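# Put the filled canister in the yellow bay

## Task

Of the four canisters, exactly one holds something. Find it and set it down in the yellow bay so that it lies wholly within the taped border without touching or crossing the tape. Return the other three canisters to roughly their starting spots. At the end all four must stand upright on their own, with none tipped or leaning, and nothing may depend on the robot holding it in place.

## Robot and tools

Robot: a Hello Robot Stretch 4 with one arm. It has an omni-wheel base, a lift that rides up a mast, a telescoping arm that reaches forward, a three-joint wrist (yaw, pitch, roll) and a two-finger gripper. It stands about 1.6 m tall, and the base rim lies within 0.23 m of the base origin. Cameras: head_camera, head_left_camera, head_right_camera (fisheye) and wrist_camera.

Frames: the base frame sits on the floor under the base centre, with x forward, y left and z up. hand_pose is reported in this frame: it is a point between the open fingertips, and the printed value may be slightly off. The odometry frame is the base frame as it was at the start of the scene. base_odometry heading runs from -3.142 to 3.142 and is positive to the left.

Tool execute_actions(actions, cameras). actions is a list holding one action object or none. An empty list only reports state and images. An action may contain:
- base: exactly one relative move, measured from the base's last reported position. translate_m is metres along x, positive forward, -2 to 2. strafe_m is metres sideways, positive left, -2 to 2. rotate_rad turns in place, positive counter-clockwise seen from above, -3.2 to 3.2.
- joints: absolute targets, keyed by name. lift_m is 0 to 1.2 m. arm_m is 0 to 0.55 m of extension. wrist_yaw_rad is -1.134 to 4.276 (0 points forward, positive turns left, 3.14 is folded back, and above 3.4 the arm may block it). wrist_pitch_rad is -1.117 to 4.259 (0 is level, 1.57 points down). wrist_roll_rad is -1.117 to 4.259 (at 0 the fingers are level; positive turns clockwise when viewed from behind). gripper_m is the fingertip gap, -0.038 to 0.141 m; negative values press the tips together. A target outside a joint's range is clipped, and the result reports the clipping. Any other bad value or unknown key rejects the whole call, and nothing moves.
- pace: "slow", "default", "fast" or "max". The base reaches about 0.1/0.3/0.4/0.6 m/s and 1/2/3/4 rad/s at these paces. With the lift above 0.2 the base is slower.
- contact_limits: {"arm_m": 0 to 0.75}, which sets how hard an arm move may push before it halts. The default is 0.5.
- end_of_arm: "enable_torque", sent on its own, revives wrist or gripper motors that have shut off.
All motions in one action start together. A joint or base that an action leaves out may keep pushing toward its earlier target. cameras chooses which images come back: omitted, null or ["all"] returns every camera, and [] returns none. A good first move unfolds the wrist with lift_m 0.4 and wrist_yaw_rad 0 in one action.

Tool wait(seconds, 0 to 10): commands nothing and returns the same state and images. Tool zoom_image(camera, region=[x0,y0,x1,y1]) enlarges part of that camera's latest image. The region is in pixels, measured from the top left corner, and may be at most 504x504. Tool read_manual returns only licence text. Tool finished_scene(scene) ends the current scene for good, so call it only once the canisters will stay put unaided.

Result lines: base_status and joint_status say how each motion ended. "done" means it reached its target; for the base it only means the wheels turned the commanded amount, even if they slipped. "off_target" means it stopped short and may still be pushing. "contact_stop_at_<key>" means it hit something, and that part goes slack. "limit_stop_at_<name>" means a built-in limit stopped it: "tilt" means the robot leans past 6 degrees and the lift, arm and wheels will not move until it leans less, and "own_body" means it would have hit itself. "torque_fault" means a wrist or gripper motor went limp and needs enable_torque. on_its_own reports things you did not command, for example "held at" targets or an effort at rest that suggests a load or a push. lidar_m gives 12 distances in metres, starting straight ahead and going counter-clockwise in 30-degree sectors. "-" means nothing was seen, or something is closer than 0.25 m. It sees from about 0.15 m up and misses clear or thin objects. wrist_depth_mm is a 7x7 grid of depths from the top left, 100 to 2000 mm. turned_by_wheels and turned_by_imu differing by more than about 0.1 rad points to a slip or a collision. base_tilt is in degrees. motor_effort gives a percentage of maximum, with the peak in brackets; the readings are noisy and offset. For wheel_0, wheel_1 and wheel_2, positive effort turns the base right.

Grasping: command a gripper_m smaller than the object's width. A smaller value squeezes harder. Neither the gripper reading nor "done" proves a hold; with a target at or above 0, a firm grip appears as a change in gripper effort. If the fingertips catch on a surface below them, raise the lift. The hand camera's view and the depth grid help to judge which canister is full, for example by lift effort or wrist_pitch effort after a gentle lift.

Avoid: dropping or knocking over canisters, and setting one on the tape. Avoid pushing hard with the arm; use low contact_limits near objects. Do not drive or turn with more than 1 kg held and arm_m above 0.2, since the robot can tip. Avoid pulling steadily with a high gripper. Wrist pitch below -0.2 combined with a strong roll can trigger self-collision stops. The simulation keeps running between calls, and the robot holds its last command.

Each tool is called after ">>>" as name([rows], argument=value, ...), one row to a line, values as JSON.

## Session

>>> execute_actions(actions=[])

Scene clock: 0.00 s.
base_odometry: x=+0.000 y=+0.000 heading=+0.000 (m, m, rad; odometry frame)
turned_by_wheels: +0.000 (rad since the last result)
turned_by_imu: +0.000 (rad since the last result)
base_tilt: forward=-0.1 right=-0.1 (deg)
lidar_m: 1.21 1.52 0.79 0.84 1.69 1.76 0.89 1.78 1.14 1.12 2.00 1.07
base_status: not commanded
joint_positions: lift_m=+0.279 arm_m=-0.002 wrist_yaw_rad=+3.154 wrist_pitch_rad=+0.021 wrist_roll_rad=+0.008 gripper_m=+0.057
joint_status: not commanded
motor_effort: lift_m=+20 arm_m=+0 wrist_yaw_rad=+0 wrist_pitch_rad=-8 wrist_roll_rad=+1 gripper_m=-2 wheel_0=+0 wheel_1=+0 wheel_2=+0 (%)
hand_pose: x=-0.1204 y=+0.0837 z=+0.4506 quat_wxyz=(-0.006, -0.011, +0.004, +1.000) (m; base frame)
wrist_depth_mm: - 138 - - - 1921 1576 / - 121 174 - - 1863 1576 / - 130 179 - - 1808 1537 / 133 138 1863 - - 1808 1499 / 1618 1808 1983 1060 - 1808 1537 / 1576 1661 199 1008 196 1708 1537 / 1118 1042 1138 138 1160 1098 1205
pictures: head_camera, head_left_camera, head_right_camera, wrist_camera
Images, in order (width x height): head_camera 420x560, head_left_camera 420x672, head_right_camera 420x672, wrist_camera 616x392.

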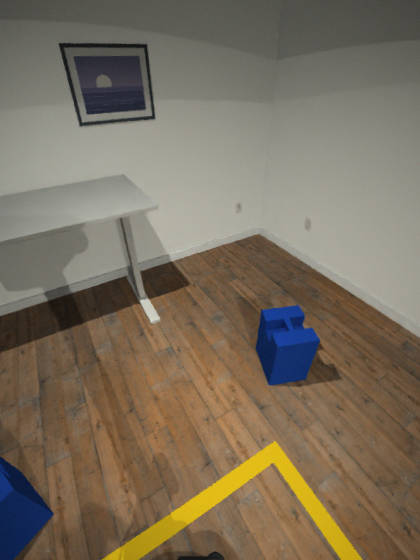

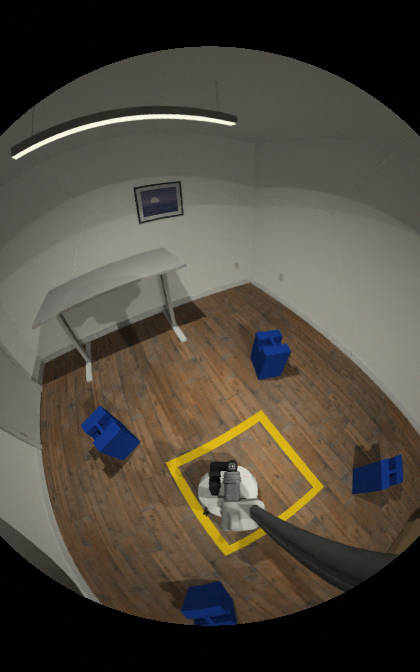

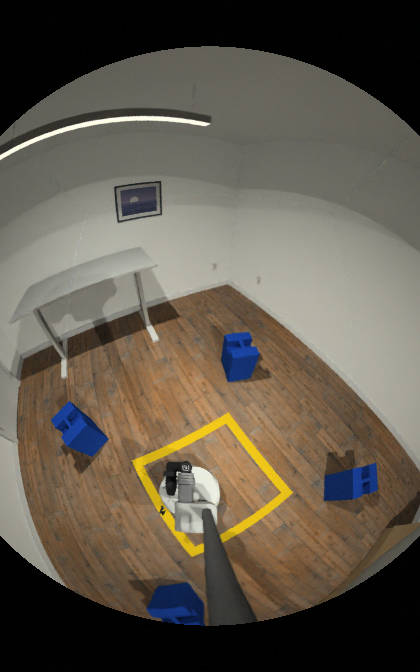

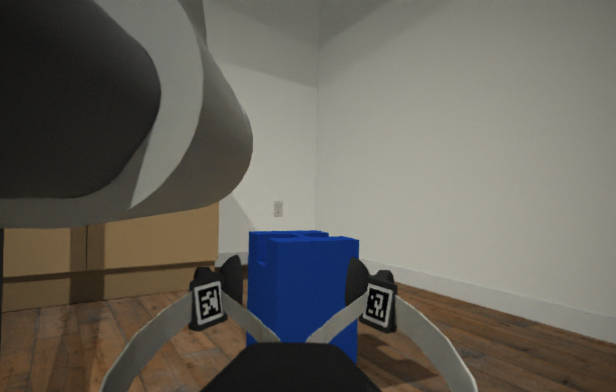

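>>> zoom_image(camera="head_camera", region=[220, 280, 360, 400])

Region (220, 280, 360, 400) of head_camera's 420x560 image, scaled by 3.600, with more detail than that image has; it fills the top 432 rows of this view, and the rest is white.

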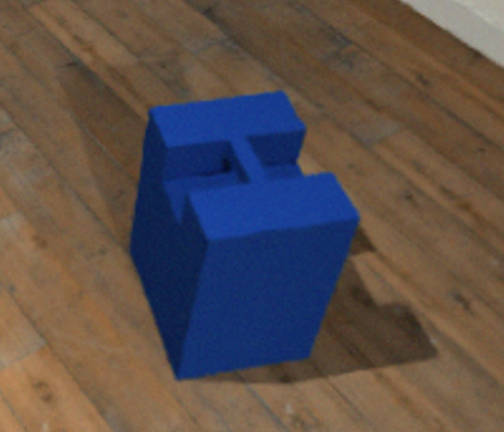

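>>> execute_actions([
  {"base":{"rotate_rad":1.3},"joints":{"lift_m":0.4,"wrist_yaw_rad":0,"gripper_m":0.0}},
], cameras=["head_camera","wrist_camera"])

Scene clock: 12.40 s.
base_odometry: x=+0.000 y=+0.000 heading=+1.299 (m, m, rad; odometry frame)
turned_by_wheels: +1.299 (rad since the last result)
turned_by_imu: +1.297 (rad since the last result)
base_tilt: forward=-0.1 right=+0.2 (deg)
lidar_m: 0.80 1.69 1.70 0.89 0.97 1.77 1.11 2.02 2.02 1.08 1.53 1.53
base_status: done
joint_positions: lift_m=+0.400 arm_m=-0.002 wrist_yaw_rad=+0.000 wrist_pitch_rad=+0.021 wrist_roll_rad=+0.008 gripper_m=+0.000
joint_status: all done
motor_effort: lift_m=+23(25) arm_m=+0(1) wrist_yaw_rad=-2(6) wrist_pitch_rad=-8(8) wrist_roll_rad=+1(1) gripper_m=-4(6) wheel_0=-3(8) wheel_1=-2(6) wheel_2=-2(11) (%)
hand_pose: x=+0.4576 y=-0.0873 z=+0.5717 quat_wxyz=(+1.000, +0.004, +0.011, +0.000) (m; base frame)
wrist_depth_mm: 1366 1576 1921 - - - 1756 / 1336 1618 1921 - - 1921 1756 / 1366 1661 1983 - - 1863 1708 / 1430 1618 1921 - - - 1708 / 1397 1618 1921 - - - 1808 / 1366 1618 186 195 1756 1921 1756 / 1336 1281 634 389 1255 1464 1464
pictures: head_camera, wrist_camera
Images, in order (width x height): head_camera 420x560, wrist_camera 616x392.

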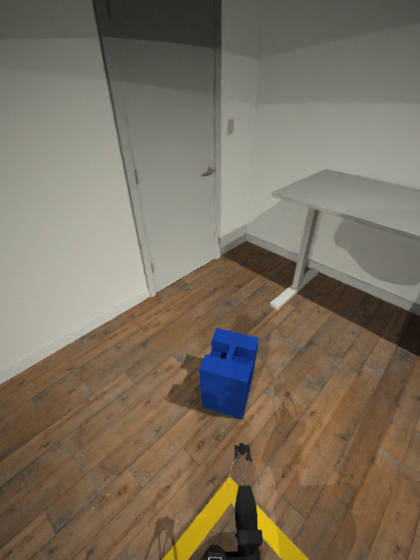

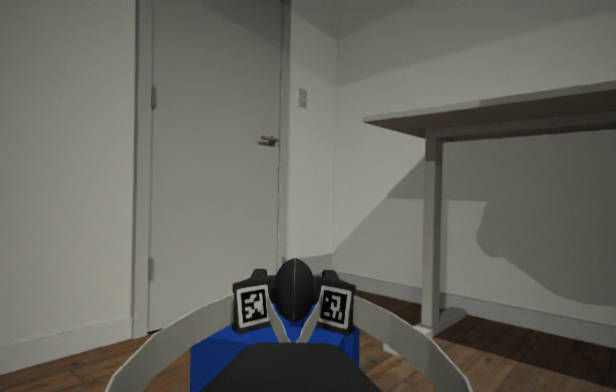

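>>> execute_actions([
  {"joints":{"arm_m":0.25,"lift_m":0.05}},
], cameras=["wrist_camera"])

>>> execute_actions([
  {"joints":{"arm_m":0.42},"pace":"slow","contact_limits":{"arm_m":0.1}},
], cameras=["head_camera"])

Scene clock: 18.10 s.
base_odometry: x=+0.000 y=+0.000 heading=+1.299 (m, m, rad; odometry frame)
turned_by_wheels: +0.000 (rad since the last result)
turned_by_imu: -0.002 (rad since the last result)
base_tilt: forward=+0.0 right=+0.0 (deg)
lidar_m: 0.79 1.69 1.70 0.88 0.97 1.79 1.12 2.02 2.02 1.05 1.54 1.51
base_status: not commanded
joint_positions: lift_m=+0.050 arm_m=+0.248 wrist_yaw_rad=+0.000 wrist_pitch_rad=+0.021 wrist_roll_rad=+0.008 gripper_m=+0.000
joint_status: all done
motor_effort: lift_m=+15(25) arm_m=+9(11) wrist_yaw_rad=+0(2) wrist_pitch_rad=-8(7) wrist_roll_rad=+1(1) gripper_m=-5(5) wheel_0=-3(3) wheel_1=-2(2) wheel_2=-3(2) (%)
hand_pose: x=+0.7078 y=-0.0874 z=+0.2225 quat_wxyz=(+1.000, +0.004, +0.011, +0.000) (m; base frame)
wrist_depth_mm: 1229 1397 1661 - - 1397 1499 / 1255 1366 382 351 - 1756 1576 / 1229 1336 373 345 - 1808 1576 / 1255 1336 373 347 - 1808 1576 / 1255 397 373 345 1255 1576 1537 / 891 399 186 193 492 960 976 / 615 392 370 241 349 647 661
pictures: wrist_camera
Images, in order (width x height): wrist_camera 616x392.

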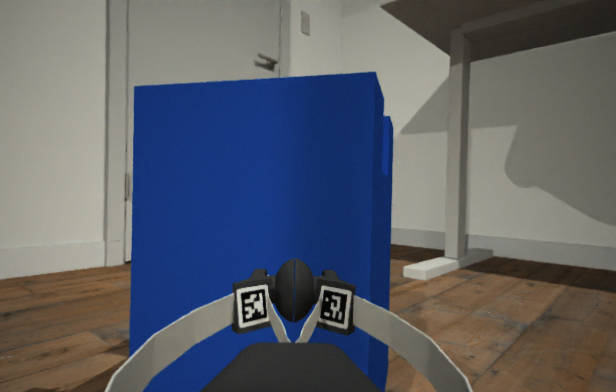

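Scene clock: 20.17 s.
base_odometry: x=+0.000 y=+0.000 heading=+1.300 (m, m, rad; odometry frame)
turned_by_wheels: +0.000 (rad since the last result)
turned_by_imu: +0.000 (rad since the last result)
base_tilt: forward=+0.1 right=+0.0 (deg)
lidar_m: 0.82 1.68 1.70 0.88 0.99 1.78 1.11 2.03 2.02 1.06 1.54 1.53
base_status: not commanded
joint_positions: lift_m=+0.050 arm_m=+0.365 wrist_yaw_rad=-0.005 wrist_pitch_rad=+0.021 wrist_roll_rad=+0.008 gripper_m=+0.000
joint_status: arm_m contact_stop (moved +0.117 of +0.172)
on_its_own: arm_m is slack since a contact_stop (your +0.420 is given up); wrist_yaw_rad is at rest, and its effort (+16) is outside its rest range (-13 to +13)
motor_effort: lift_m=+15(14) arm_m=+0(25) wrist_yaw_rad=+16(35) wrist_pitch_rad=-6(8) wrist_roll_rad=+1(1) gripper_m=-3(4) wheel_0=+5(5) wheel_1=+2(2) wheel_2=-10(10) (%)
contact_limits: arm_m 0.1
hand_pose: x=+0.8243 y=-0.0890 z=+0.2226 quat_wxyz=(+1.000, +0.004, +0.010, -0.003) (m; base frame)
wrist_depth_mm: 1160 1255 256 235 224 1366 1464 / 1138 266 249 234 224 1708 1576 / 1160 267 250 234 224 1708 1537 / 1138 267 250 233 223 1661 1499 / 1118 270 250 232 224 1576 1499 / 798 268 185 189 221 960 976 / 580 202 252 180 222 634 661
pictures: head_camera
Images, in order (width x height): head_camera 420x560.

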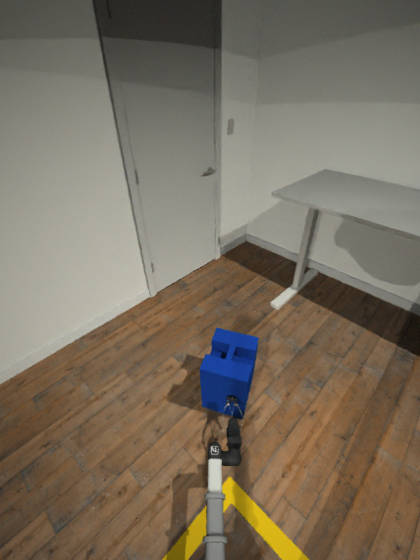

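>>> execute_actions([
  {"joints":{"arm_m":0.2}},
], cameras=[])

>>> execute_actions([
  {"base":{"rotate_rad":1.84},"joints":{"arm_m":0.3}},
], cameras=["wrist_camera"])

>>> execute_actions([
  {"joints":{"arm_m":0.47},"pace":"slow","contact_limits":{"arm_m":0.1}},
], cameras=["head_camera"])

Scene clock: 26.37 s.
base_odometry: x=+0.000 y=+0.000 heading=+1.300 (m, m, rad; odometry frame)
turned_by_wheels: +0.000 (rad since the last result)
turned_by_imu: -0.002 (rad since the last result)
base_tilt: forward=+0.0 right=+0.0 (deg)
lidar_m: 0.81 1.72 1.71 0.88 0.94 1.78 1.10 2.04 2.02 1.06 1.53 1.54
base_status: not commanded
joint_positions: lift_m=+0.050 arm_m=+0.202 wrist_yaw_rad=+0.000 wrist_pitch_rad=+0.022 wrist_roll_rad=+0.008 gripper_m=+0.000
joint_status: all done
motor_effort: lift_m=+15(15) arm_m=-8(8) wrist_yaw_rad=+1(16) wrist_pitch_rad=-8(8) wrist_roll_rad=+1(2) gripper_m=-4(6) wheel_0=+0(5) wheel_1=-1(2) wheel_2=-4(10) (%)
hand_pose: x=+0.6608 y=-0.0875 z=+0.2224 quat_wxyz=(+1.000, +0.004, +0.011, +0.000) (m; base frame)
wrist_depth_mm: 1255 1397 1708 - - 1397 1464 / 1255 1430 1661 - - 1756 1661 / 1255 1366 418 394 - 1808 1576 / 1255 1430 418 394 - 1756 1661 / 1229 1397 424 387 1366 1661 1576 / 878 831 185 193 891 960 976 / 621 442 424 265 492 640 661
pictures: none
No camera images: the call's "cameras" was empty. Leave "cameras" out to get every camera's image.

Scene clock: 28.57 s.
base_odometry: x=+0.000 y=+0.000 heading=+3.139 (m, m, rad; odometry frame)
turned_by_wheels: +1.840 (rad since the last result)
turned_by_imu: +1.839 (rad since the last result)
base_tilt: forward=+0.0 right=-0.1 (deg)
lidar_m: 0.88 1.77 1.13 1.13 2.03 1.07 1.28 1.53 0.82 0.84 1.70 1.02
base_status: done
joint_positions: lift_m=+0.050 arm_m=+0.299 wrist_yaw_rad=+0.000 wrist_pitch_rad=+0.021 wrist_roll_rad=+0.008 gripper_m=+0.000
joint_status: all done
motor_effort: lift_m=+16(16) arm_m=+7(10) wrist_yaw_rad=-2(2) wrist_pitch_rad=-8(7) wrist_roll_rad=+1(1) gripper_m=-4(4) wheel_0=-1(9) wheel_1=-1(7) wheel_2=-1(10) (%)
hand_pose: x=+0.7581 y=-0.0873 z=+0.2223 quat_wxyz=(+1.000, +0.004, +0.011, +0.000) (m; base frame)
wrist_depth_mm: 1160 1281 - - 1863 1537 1229 / 1160 1255 - - 1863 1537 1229 / 1138 1308 535 379 424 1464 1255 / 1138 1255 473 377 427 1464 1229 / 1229 1366 466 382 424 1397 1229 / 891 904 185 195 421 976 976 / 615 544 459 256 418 647 654
pictures: wrist_camera
Images, in order (width x height): wrist_camera 616x392.

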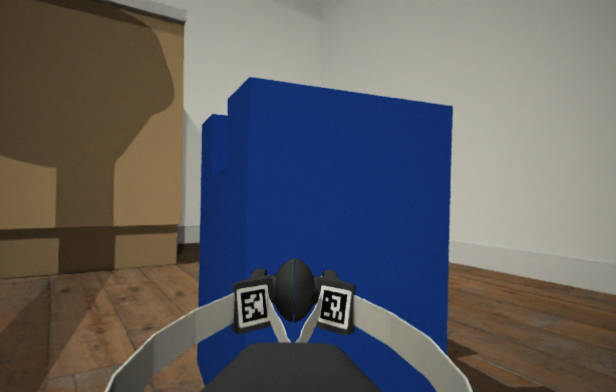

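Scene clock: 31.53 s.
base_odometry: x=+0.000 y=+0.000 heading=+3.139 (m, m, rad; odometry frame)
turned_by_wheels: +0.000 (rad since the last result)
turned_by_imu: -0.001 (rad since the last result)
base_tilt: forward=+0.2 right=-0.3 (deg)
lidar_m: 0.90 1.78 1.15 1.12 2.01 1.05 1.30 1.54 0.80 0.86 1.68 1.77
base_status: not commanded
joint_positions: lift_m=+0.050 arm_m=+0.468 wrist_yaw_rad=-0.001 wrist_pitch_rad=+0.021 wrist_roll_rad=+0.008 gripper_m=+0.000
joint_status: all done
motor_effort: lift_m=+16(16) arm_m=+10(7) wrist_yaw_rad=+3(4) wrist_pitch_rad=-8(7) wrist_roll_rad=+1(1) gripper_m=-5(4) wheel_0=-1(1) wheel_1=-1(1) wheel_2=-1(1) (%)
contact_limits: arm_m 0.1
hand_pose: x=+0.9276 y=-0.0876 z=+0.2223 quat_wxyz=(+1.000, +0.004, +0.011, +0.000) (m; base frame)
wrist_depth_mm: 1060 1160 223 245 1618 1366 1182 / 1025 1138 224 240 262 287 1160 / 1025 1138 225 241 263 287 1160 / 1042 1138 225 241 264 290 1160 / 1060 1229 225 242 264 289 1160 / 904 891 186 194 263 290 976 / 615 544 223 191 259 291 654
pictures: head_camera
Images, in order (width x height): head_camera 420x560.

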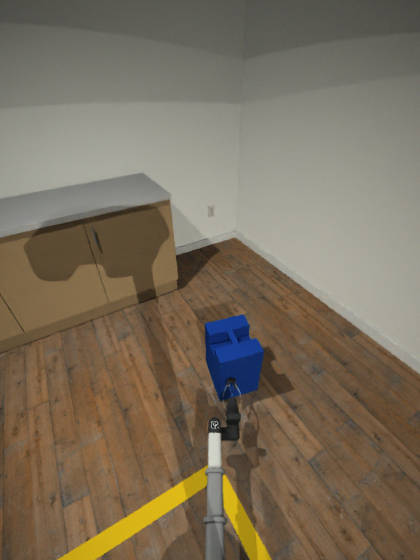

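>>> execute_actions([
  {"joints":{"arm_m":0.1,"lift_m":0.4},"pace":"fast"},
], cameras=[])

>>> execute_actions([
  {"base":{"rotate_rad":1.3},"joints":{"arm_m":0.0,"wrist_yaw_rad":3.14},"pace":"fast"},
], cameras=[])

>>> execute_actions([
  {"base":{"strafe_m":-0.48},"joints":{"lift_m":0.28},"pace":"fast"},
], cameras=[])

>>> execute_actions([
  {"base":{"translate_m":-1.4},"pace":"fast"},
], cameras=["head_left_camera","head_right_camera"])

Scene clock: 56.57 s.
base_odometry: x=+0.000 y=+0.000 heading=+3.139 (m, m, rad; odometry frame)
turned_by_wheels: +0.000 (rad since the last result)
turned_by_imu: -0.002 (rad since the last result)
base_tilt: forward=+0.0 right=-0.2 (deg)
lidar_m: 0.89 1.77 1.14 1.11 2.02 1.07 1.27 1.52 0.81 0.85 1.69 1.77
base_status: not commanded
joint_positions: lift_m=+0.400 arm_m=+0.102 wrist_yaw_rad=+0.000 wrist_pitch_rad=+0.021 wrist_roll_rad=+0.008 gripper_m=+0.000
joint_status: all done
motor_effort: lift_m=+24(25) arm_m=-9(13) wrist_yaw_rad=+0(3) wrist_pitch_rad=-8(8) wrist_roll_rad=+1(1) gripper_m=-5(4) wheel_0=-1(1) wheel_1=-1(1) wheel_2=-2(1) (%)
hand_pose: x=+0.5608 y=-0.0875 z=+0.5717 quat_wxyz=(+1.000, +0.004, +0.011, +0.000) (m; base frame)
wrist_depth_mm: 1756 1983 - - - 1618 1366 / 1808 1921 - - - 1618 1366 / 1308 1430 - - - 1576 1308 / 1308 1464 - - - 1576 1397 / 1336 1430 - - - 1537 1308 / 1336 1464 186 194 1756 1537 1336 / 1308 1205 1308 382 654 1464 1281
pictures: none
No camera images: the call's "cameras" was empty. Leave "cameras" out to get every camera's image.

Scene clock: 58.93 s.
base_odometry: x=+0.000 y=+0.000 heading=-1.844 (m, m, rad; odometry frame)
turned_by_wheels: +1.300 (rad since the last result)
turned_by_imu: +1.299 (rad since the last result)
base_tilt: forward=+0.0 right=+0.0 (deg)
lidar_m: 1.11 2.02 2.03 1.05 1.52 1.53 0.82 1.70 1.69 0.90 0.95 1.79
base_status: done
joint_positions: lift_m=+0.400 arm_m=+0.001 wrist_yaw_rad=+3.140 wrist_pitch_rad=+0.021 wrist_roll_rad=+0.008 gripper_m=+0.000
joint_status: all done
motor_effort: lift_m=+23(24) arm_m=-9(8) wrist_yaw_rad=+2(6) wrist_pitch_rad=-7(7) wrist_roll_rad=+1(1) gripper_m=-4(5) wheel_0=-3(4) wheel_1=-1(9) wheel_2=-1(9) (%)
hand_pose: x=-0.1159 y=+0.0880 z=+0.5718 quat_wxyz=(+0.001, -0.011, +0.004, +1.000) (m; base frame)
wrist_depth_mm: - 141 - - - - - / - 123 206 - - - 1983 / 105 136 196 - - 1921 1618 / 135 142 - - - - 1983 / 1576 1863 - - - - 1983 / 1576 1808 185 194 - - 1863 / 1397 1281 1336 535 1336 1499 1499
pictures: none
No camera images: the call's "cameras" was empty. Leave "cameras" out to get every camera's image.

Scene clock: 61.27 s.
base_odometry: x=-0.462 y=+0.130 heading=-1.845 (m, m, rad; odometry frame)
turned_by_wheels: +0.000 (rad since the last result)
turned_by_imu: -0.002 (rad since the last result)
base_tilt: forward=+0.0 right=-0.1 (deg)
lidar_m: 1.65 1.23 2.35 1.55 1.86 0.96 1.62 1.36 1.35 0.48 0.45 1.44
base_status: done
joint_positions: lift_m=+0.280 arm_m=+0.001 wrist_yaw_rad=+3.140 wrist_pitch_rad=+0.021 wrist_roll_rad=+0.008 gripper_m=+0.000
joint_status: all done
motor_effort: lift_m=+15(23) arm_m=-8(9) wrist_yaw_rad=-2(1) wrist_pitch_rad=-8(8) wrist_roll_rad=+1(1) gripper_m=-5(6) wheel_0=-2(13) wheel_1=+1(12) wheel_2=+0(3) (%)
hand_pose: x=-0.1159 y=+0.0879 z=+0.4524 quat_wxyz=(+0.001, -0.011, +0.004, +1.000) (m; base frame)
wrist_depth_mm: - 141 1808 - - - - / - 122 207 - - - - / 105 136 195 - - - - / 135 142 1808 - - - - / 1255 1464 1808 - - 976 - / 1308 1499 185 193 1008 976 1808 / 1138 1008 1118 707 1008 960 1205
pictures: none
No camera images: the call's "cameras" was empty. Leave "cameras" out to get every camera's image.

Scene clock: 66.03 s.
base_odometry: x=-0.084 y=+1.477 heading=-1.845 (m, m, rad; odometry frame)
turned_by_wheels: +0.000 (rad since the last result)
turned_by_imu: +0.002 (rad since the last result)
base_tilt: forward=-0.1 right=+0.2 (deg)
lidar_m: 1.65 0.59 0.54 1.03 0.94 0.79 0.45 0.38 0.38 0.46 0.78 1.49
base_status: done
joint_positions: lift_m=+0.280 arm_m=+0.001 wrist_yaw_rad=+3.140 wrist_pitch_rad=+0.021 wrist_roll_rad=+0.008 gripper_m=+0.000
joint_status: not commanded
motor_effort: lift_m=+15(15) arm_m=-8(8) wrist_yaw_rad=-1(0) wrist_pitch_rad=-7(7) wrist_roll_rad=+1(1) gripper_m=-4(4) wheel_0=-1(2) wheel_1=+1(7) wheel_2=+0(15) (%)
hand_pose: x=-0.1159 y=+0.0879 z=+0.4524 quat_wxyz=(+0.001, -0.011, +0.004, +1.000) (m; base frame)
wrist_depth_mm: - 141 609 778 1060 1537 1464 / - 123 207 788 1042 1537 1397 / 105 136 196 788 1060 1537 1430 / 135 142 597 788 1078 1499 1397 / 469 539 627 788 1060 1537 1397 / 473 544 186 195 1008 1499 1397 / 469 512 591 433 960 1205 1255
pictures: head_left_camera, head_right_camera
Images, in order (width x height): head_left_camera 420x672, head_right_camera 420x672.

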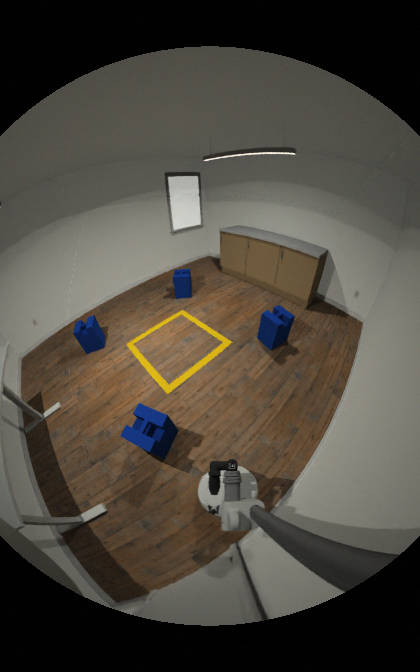

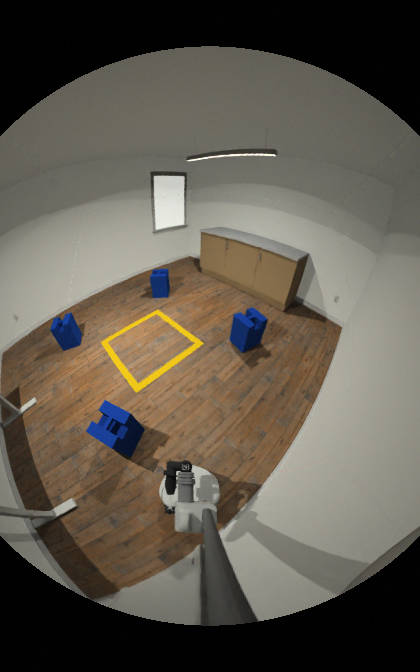

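>>> execute_actions([
  {"base":{"strafe_m":0.56}},
], cameras=["head_left_camera","head_right_camera"])

Scene clock: 71.47 s.
base_odometry: x=+0.455 y=+1.326 heading=-1.844 (m, m, rad; odometry frame)
turned_by_wheels: +0.000 (rad since the last result)
turned_by_imu: -0.002 (rad since the last result)
base_tilt: forward=-0.1 right=-0.2 (deg)
lidar_m: 0.25 0.29 1.01 0.58 0.49 0.49 0.88 0.78 0.75 0.91 1.59 0.32
base_status: done
joint_positions: lift_m=+0.280 arm_m=+0.001 wrist_yaw_rad=+3.140 wrist_pitch_rad=+0.021 wrist_roll_rad=+0.008 gripper_m=+0.000
joint_status: not commanded
motor_effort: lift_m=+15(15) arm_m=-8(8) wrist_yaw_rad=+1(0) wrist_pitch_rad=-8(8) wrist_roll_rad=+1(1) gripper_m=-4(5) wheel_0=+0(7) wheel_1=+1(10) wheel_2=+1(3) (%)
hand_pose: x=-0.1159 y=+0.0879 z=+0.4524 quat_wxyz=(+0.001, -0.011, +0.004, +1.000) (m; base frame)
wrist_depth_mm: - 141 1118 1430 1430 1255 931 / - 122 206 1430 1464 1281 1118 / 105 136 195 1430 1430 1229 1078 / 135 142 1078 1499 1430 1229 1078 / 788 931 1078 1397 1430 1255 1078 / 798 904 186 193 1336 1229 1078 / 798 878 1060 691 1078 1160 1078
pictures: head_left_camera, head_right_camera
Images, in order (width x height): head_left_camera 420x672, head_right_camera 420x672.

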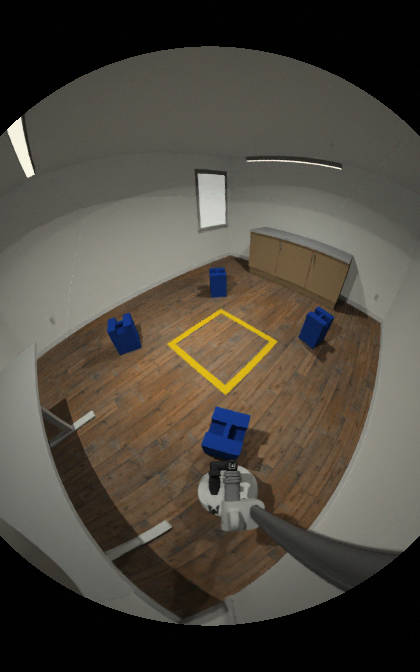

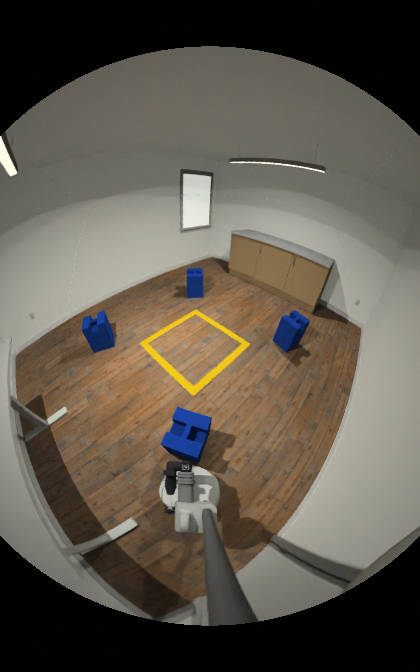

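Nicely aligned.

>>> execute_actions([
  {"base":{"translate_m":0.4},"pace":"slow"},
], cameras=["head_left_camera","head_right_camera"])

Scene clock: 78.30 s.
base_odometry: x=+0.348 y=+0.942 heading=-1.844 (m, m, rad; odometry frame)
turned_by_wheels: +0.000 (rad since the last result)
turned_by_imu: -0.005 (rad since the last result)
base_tilt: forward=-0.1 right=+0.0 (deg)
lidar_m: 0.25 0.27 1.46 0.92 0.77 0.76 1.23 1.05 1.06 1.22 1.48 0.26
base_status: done
joint_positions: lift_m=+0.280 arm_m=+0.001 wrist_yaw_rad=+3.140 wrist_pitch_rad=+0.021 wrist_roll_rad=+0.008 gripper_m=+0.000
joint_status: not commanded
motor_effort: lift_m=+15(15) arm_m=-9(9) wrist_yaw_rad=+0(2) wrist_pitch_rad=-9(8) wrist_roll_rad=+1(1) gripper_m=-6(4) wheel_0=+13(17) wheel_1=+7(11) wheel_2=-14(19) (%)
hand_pose: x=-0.1159 y=+0.0879 z=+0.4524 quat_wxyz=(+0.001, -0.011, +0.004, +1.000) (m; base frame)
wrist_depth_mm: - 141 1430 1863 1708 946 878 / - 122 206 1808 1708 1160 1255 / 105 135 194 1808 1661 1397 1336 / 136 142 1397 1808 1756 1397 1308 / 1025 1205 1430 1808 1756 1499 1308 / 1025 1205 186 193 1576 1430 1336 / 1008 1025 1160 707 1060 1078 1160
pictures: head_left_camera, head_right_camera
Images, in order (width x height): head_left_camera 420x672, head_right_camera 420x672.

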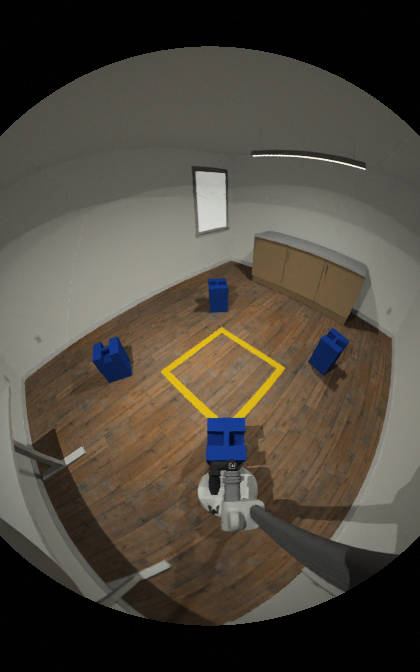

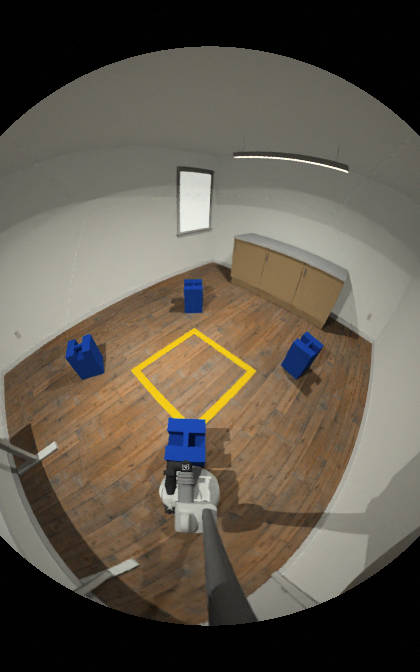

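>>> execute_actions([
  {"base":{"translate_m":0.7}},
], cameras=[])

>>> execute_actions([
  {"base":{"translate_m":-0.3},"pace":"fast"},
], cameras=["head_camera","head_left_camera"])

Scene clock: 84.70 s.
base_odometry: x=+0.159 y=+0.268 heading=-1.844 (m, m, rad; odometry frame)
turned_by_wheels: +0.000 (rad since the last result)
turned_by_imu: -0.006 (rad since the last result)
base_tilt: forward=-0.2 right=-0.1 (deg)
lidar_m: 0.25 0.29 1.05 1.15 1.26 1.26 1.47 1.55 1.54 1.79 1.10 0.25
base_status: done
joint_positions: lift_m=+0.280 arm_m=+0.001 wrist_yaw_rad=+3.140 wrist_pitch_rad=+0.021 wrist_roll_rad=+0.008 gripper_m=+0.000
joint_status: not commanded
motor_effort: lift_m=+15(15) arm_m=-8(8) wrist_yaw_rad=+0(1) wrist_pitch_rad=-7(8) wrist_roll_rad=+1(1) gripper_m=-6(5) wheel_0=+9(22) wheel_1=+7(12) wheel_2=-11(24) (%)
hand_pose: x=-0.1159 y=+0.0879 z=+0.4524 quat_wxyz=(+0.001, -0.011, +0.004, +1.000) (m; base frame)
wrist_depth_mm: - 141 - - - 1983 1708 / - 123 206 - 1756 1464 1308 / 105 136 195 - - 1921 1708 / 135 142 1983 - - 1983 1708 / 1464 1661 - - - 1921 1756 / 1464 1576 185 194 1661 1808 1661 / 1118 1008 1118 699 1060 1182 1229
pictures: none
No camera images: the call's "cameras" was empty. Leave "cameras" out to get every camera's image.

Scene clock: 86.73 s.
base_odometry: x=+0.240 y=+0.557 heading=-1.844 (m, m, rad; odometry frame)
turned_by_wheels: +0.000 (rad since the last result)
turned_by_imu: +0.000 (rad since the last result)
base_tilt: forward=-0.1 right=+0.1 (deg)
lidar_m: 0.49 2.38 1.19 1.23 1.05 1.05 1.22 1.33 1.34 1.55 1.24 2.28
base_status: done
joint_positions: lift_m=+0.280 arm_m=+0.001 wrist_yaw_rad=+3.140 wrist_pitch_rad=+0.021 wrist_roll_rad=+0.008 gripper_m=+0.000
joint_status: not commanded
motor_effort: lift_m=+15(15) arm_m=-8(8) wrist_yaw_rad=+1(3) wrist_pitch_rad=-8(8) wrist_roll_rad=+1(1) gripper_m=-5(5) wheel_0=+1(5) wheel_1=+1(6) wheel_2=-2(13) (%)
hand_pose: x=-0.1159 y=+0.0879 z=+0.4524 quat_wxyz=(+0.001, -0.011, +0.004, +1.000) (m; base frame)
wrist_depth_mm: - 140 1756 - - 1756 991 / - 123 207 - 1464 1336 1229 / 105 135 195 - - 1756 1576 / 135 142 1708 - - 1756 1499 / 1308 1499 1808 - - 1708 1576 / 1281 1430 185 194 1464 1618 1537 / 1160 1008 1138 707 1078 1182 1205
pictures: head_camera, head_left_camera
Images, in order (width x height): head_camera 420x560, head_left_camera 420x672.

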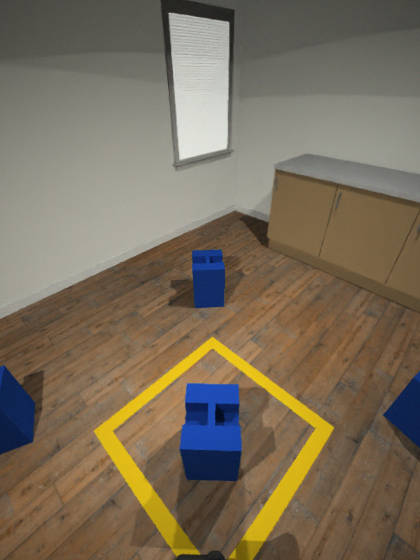

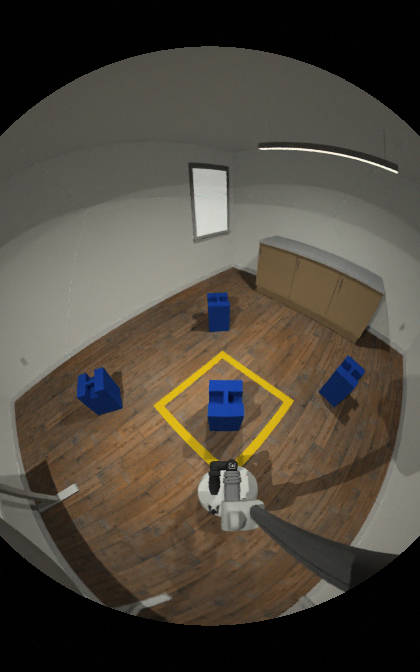

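>>> finished_scene(scene=1)

The scene is finished: the task was done.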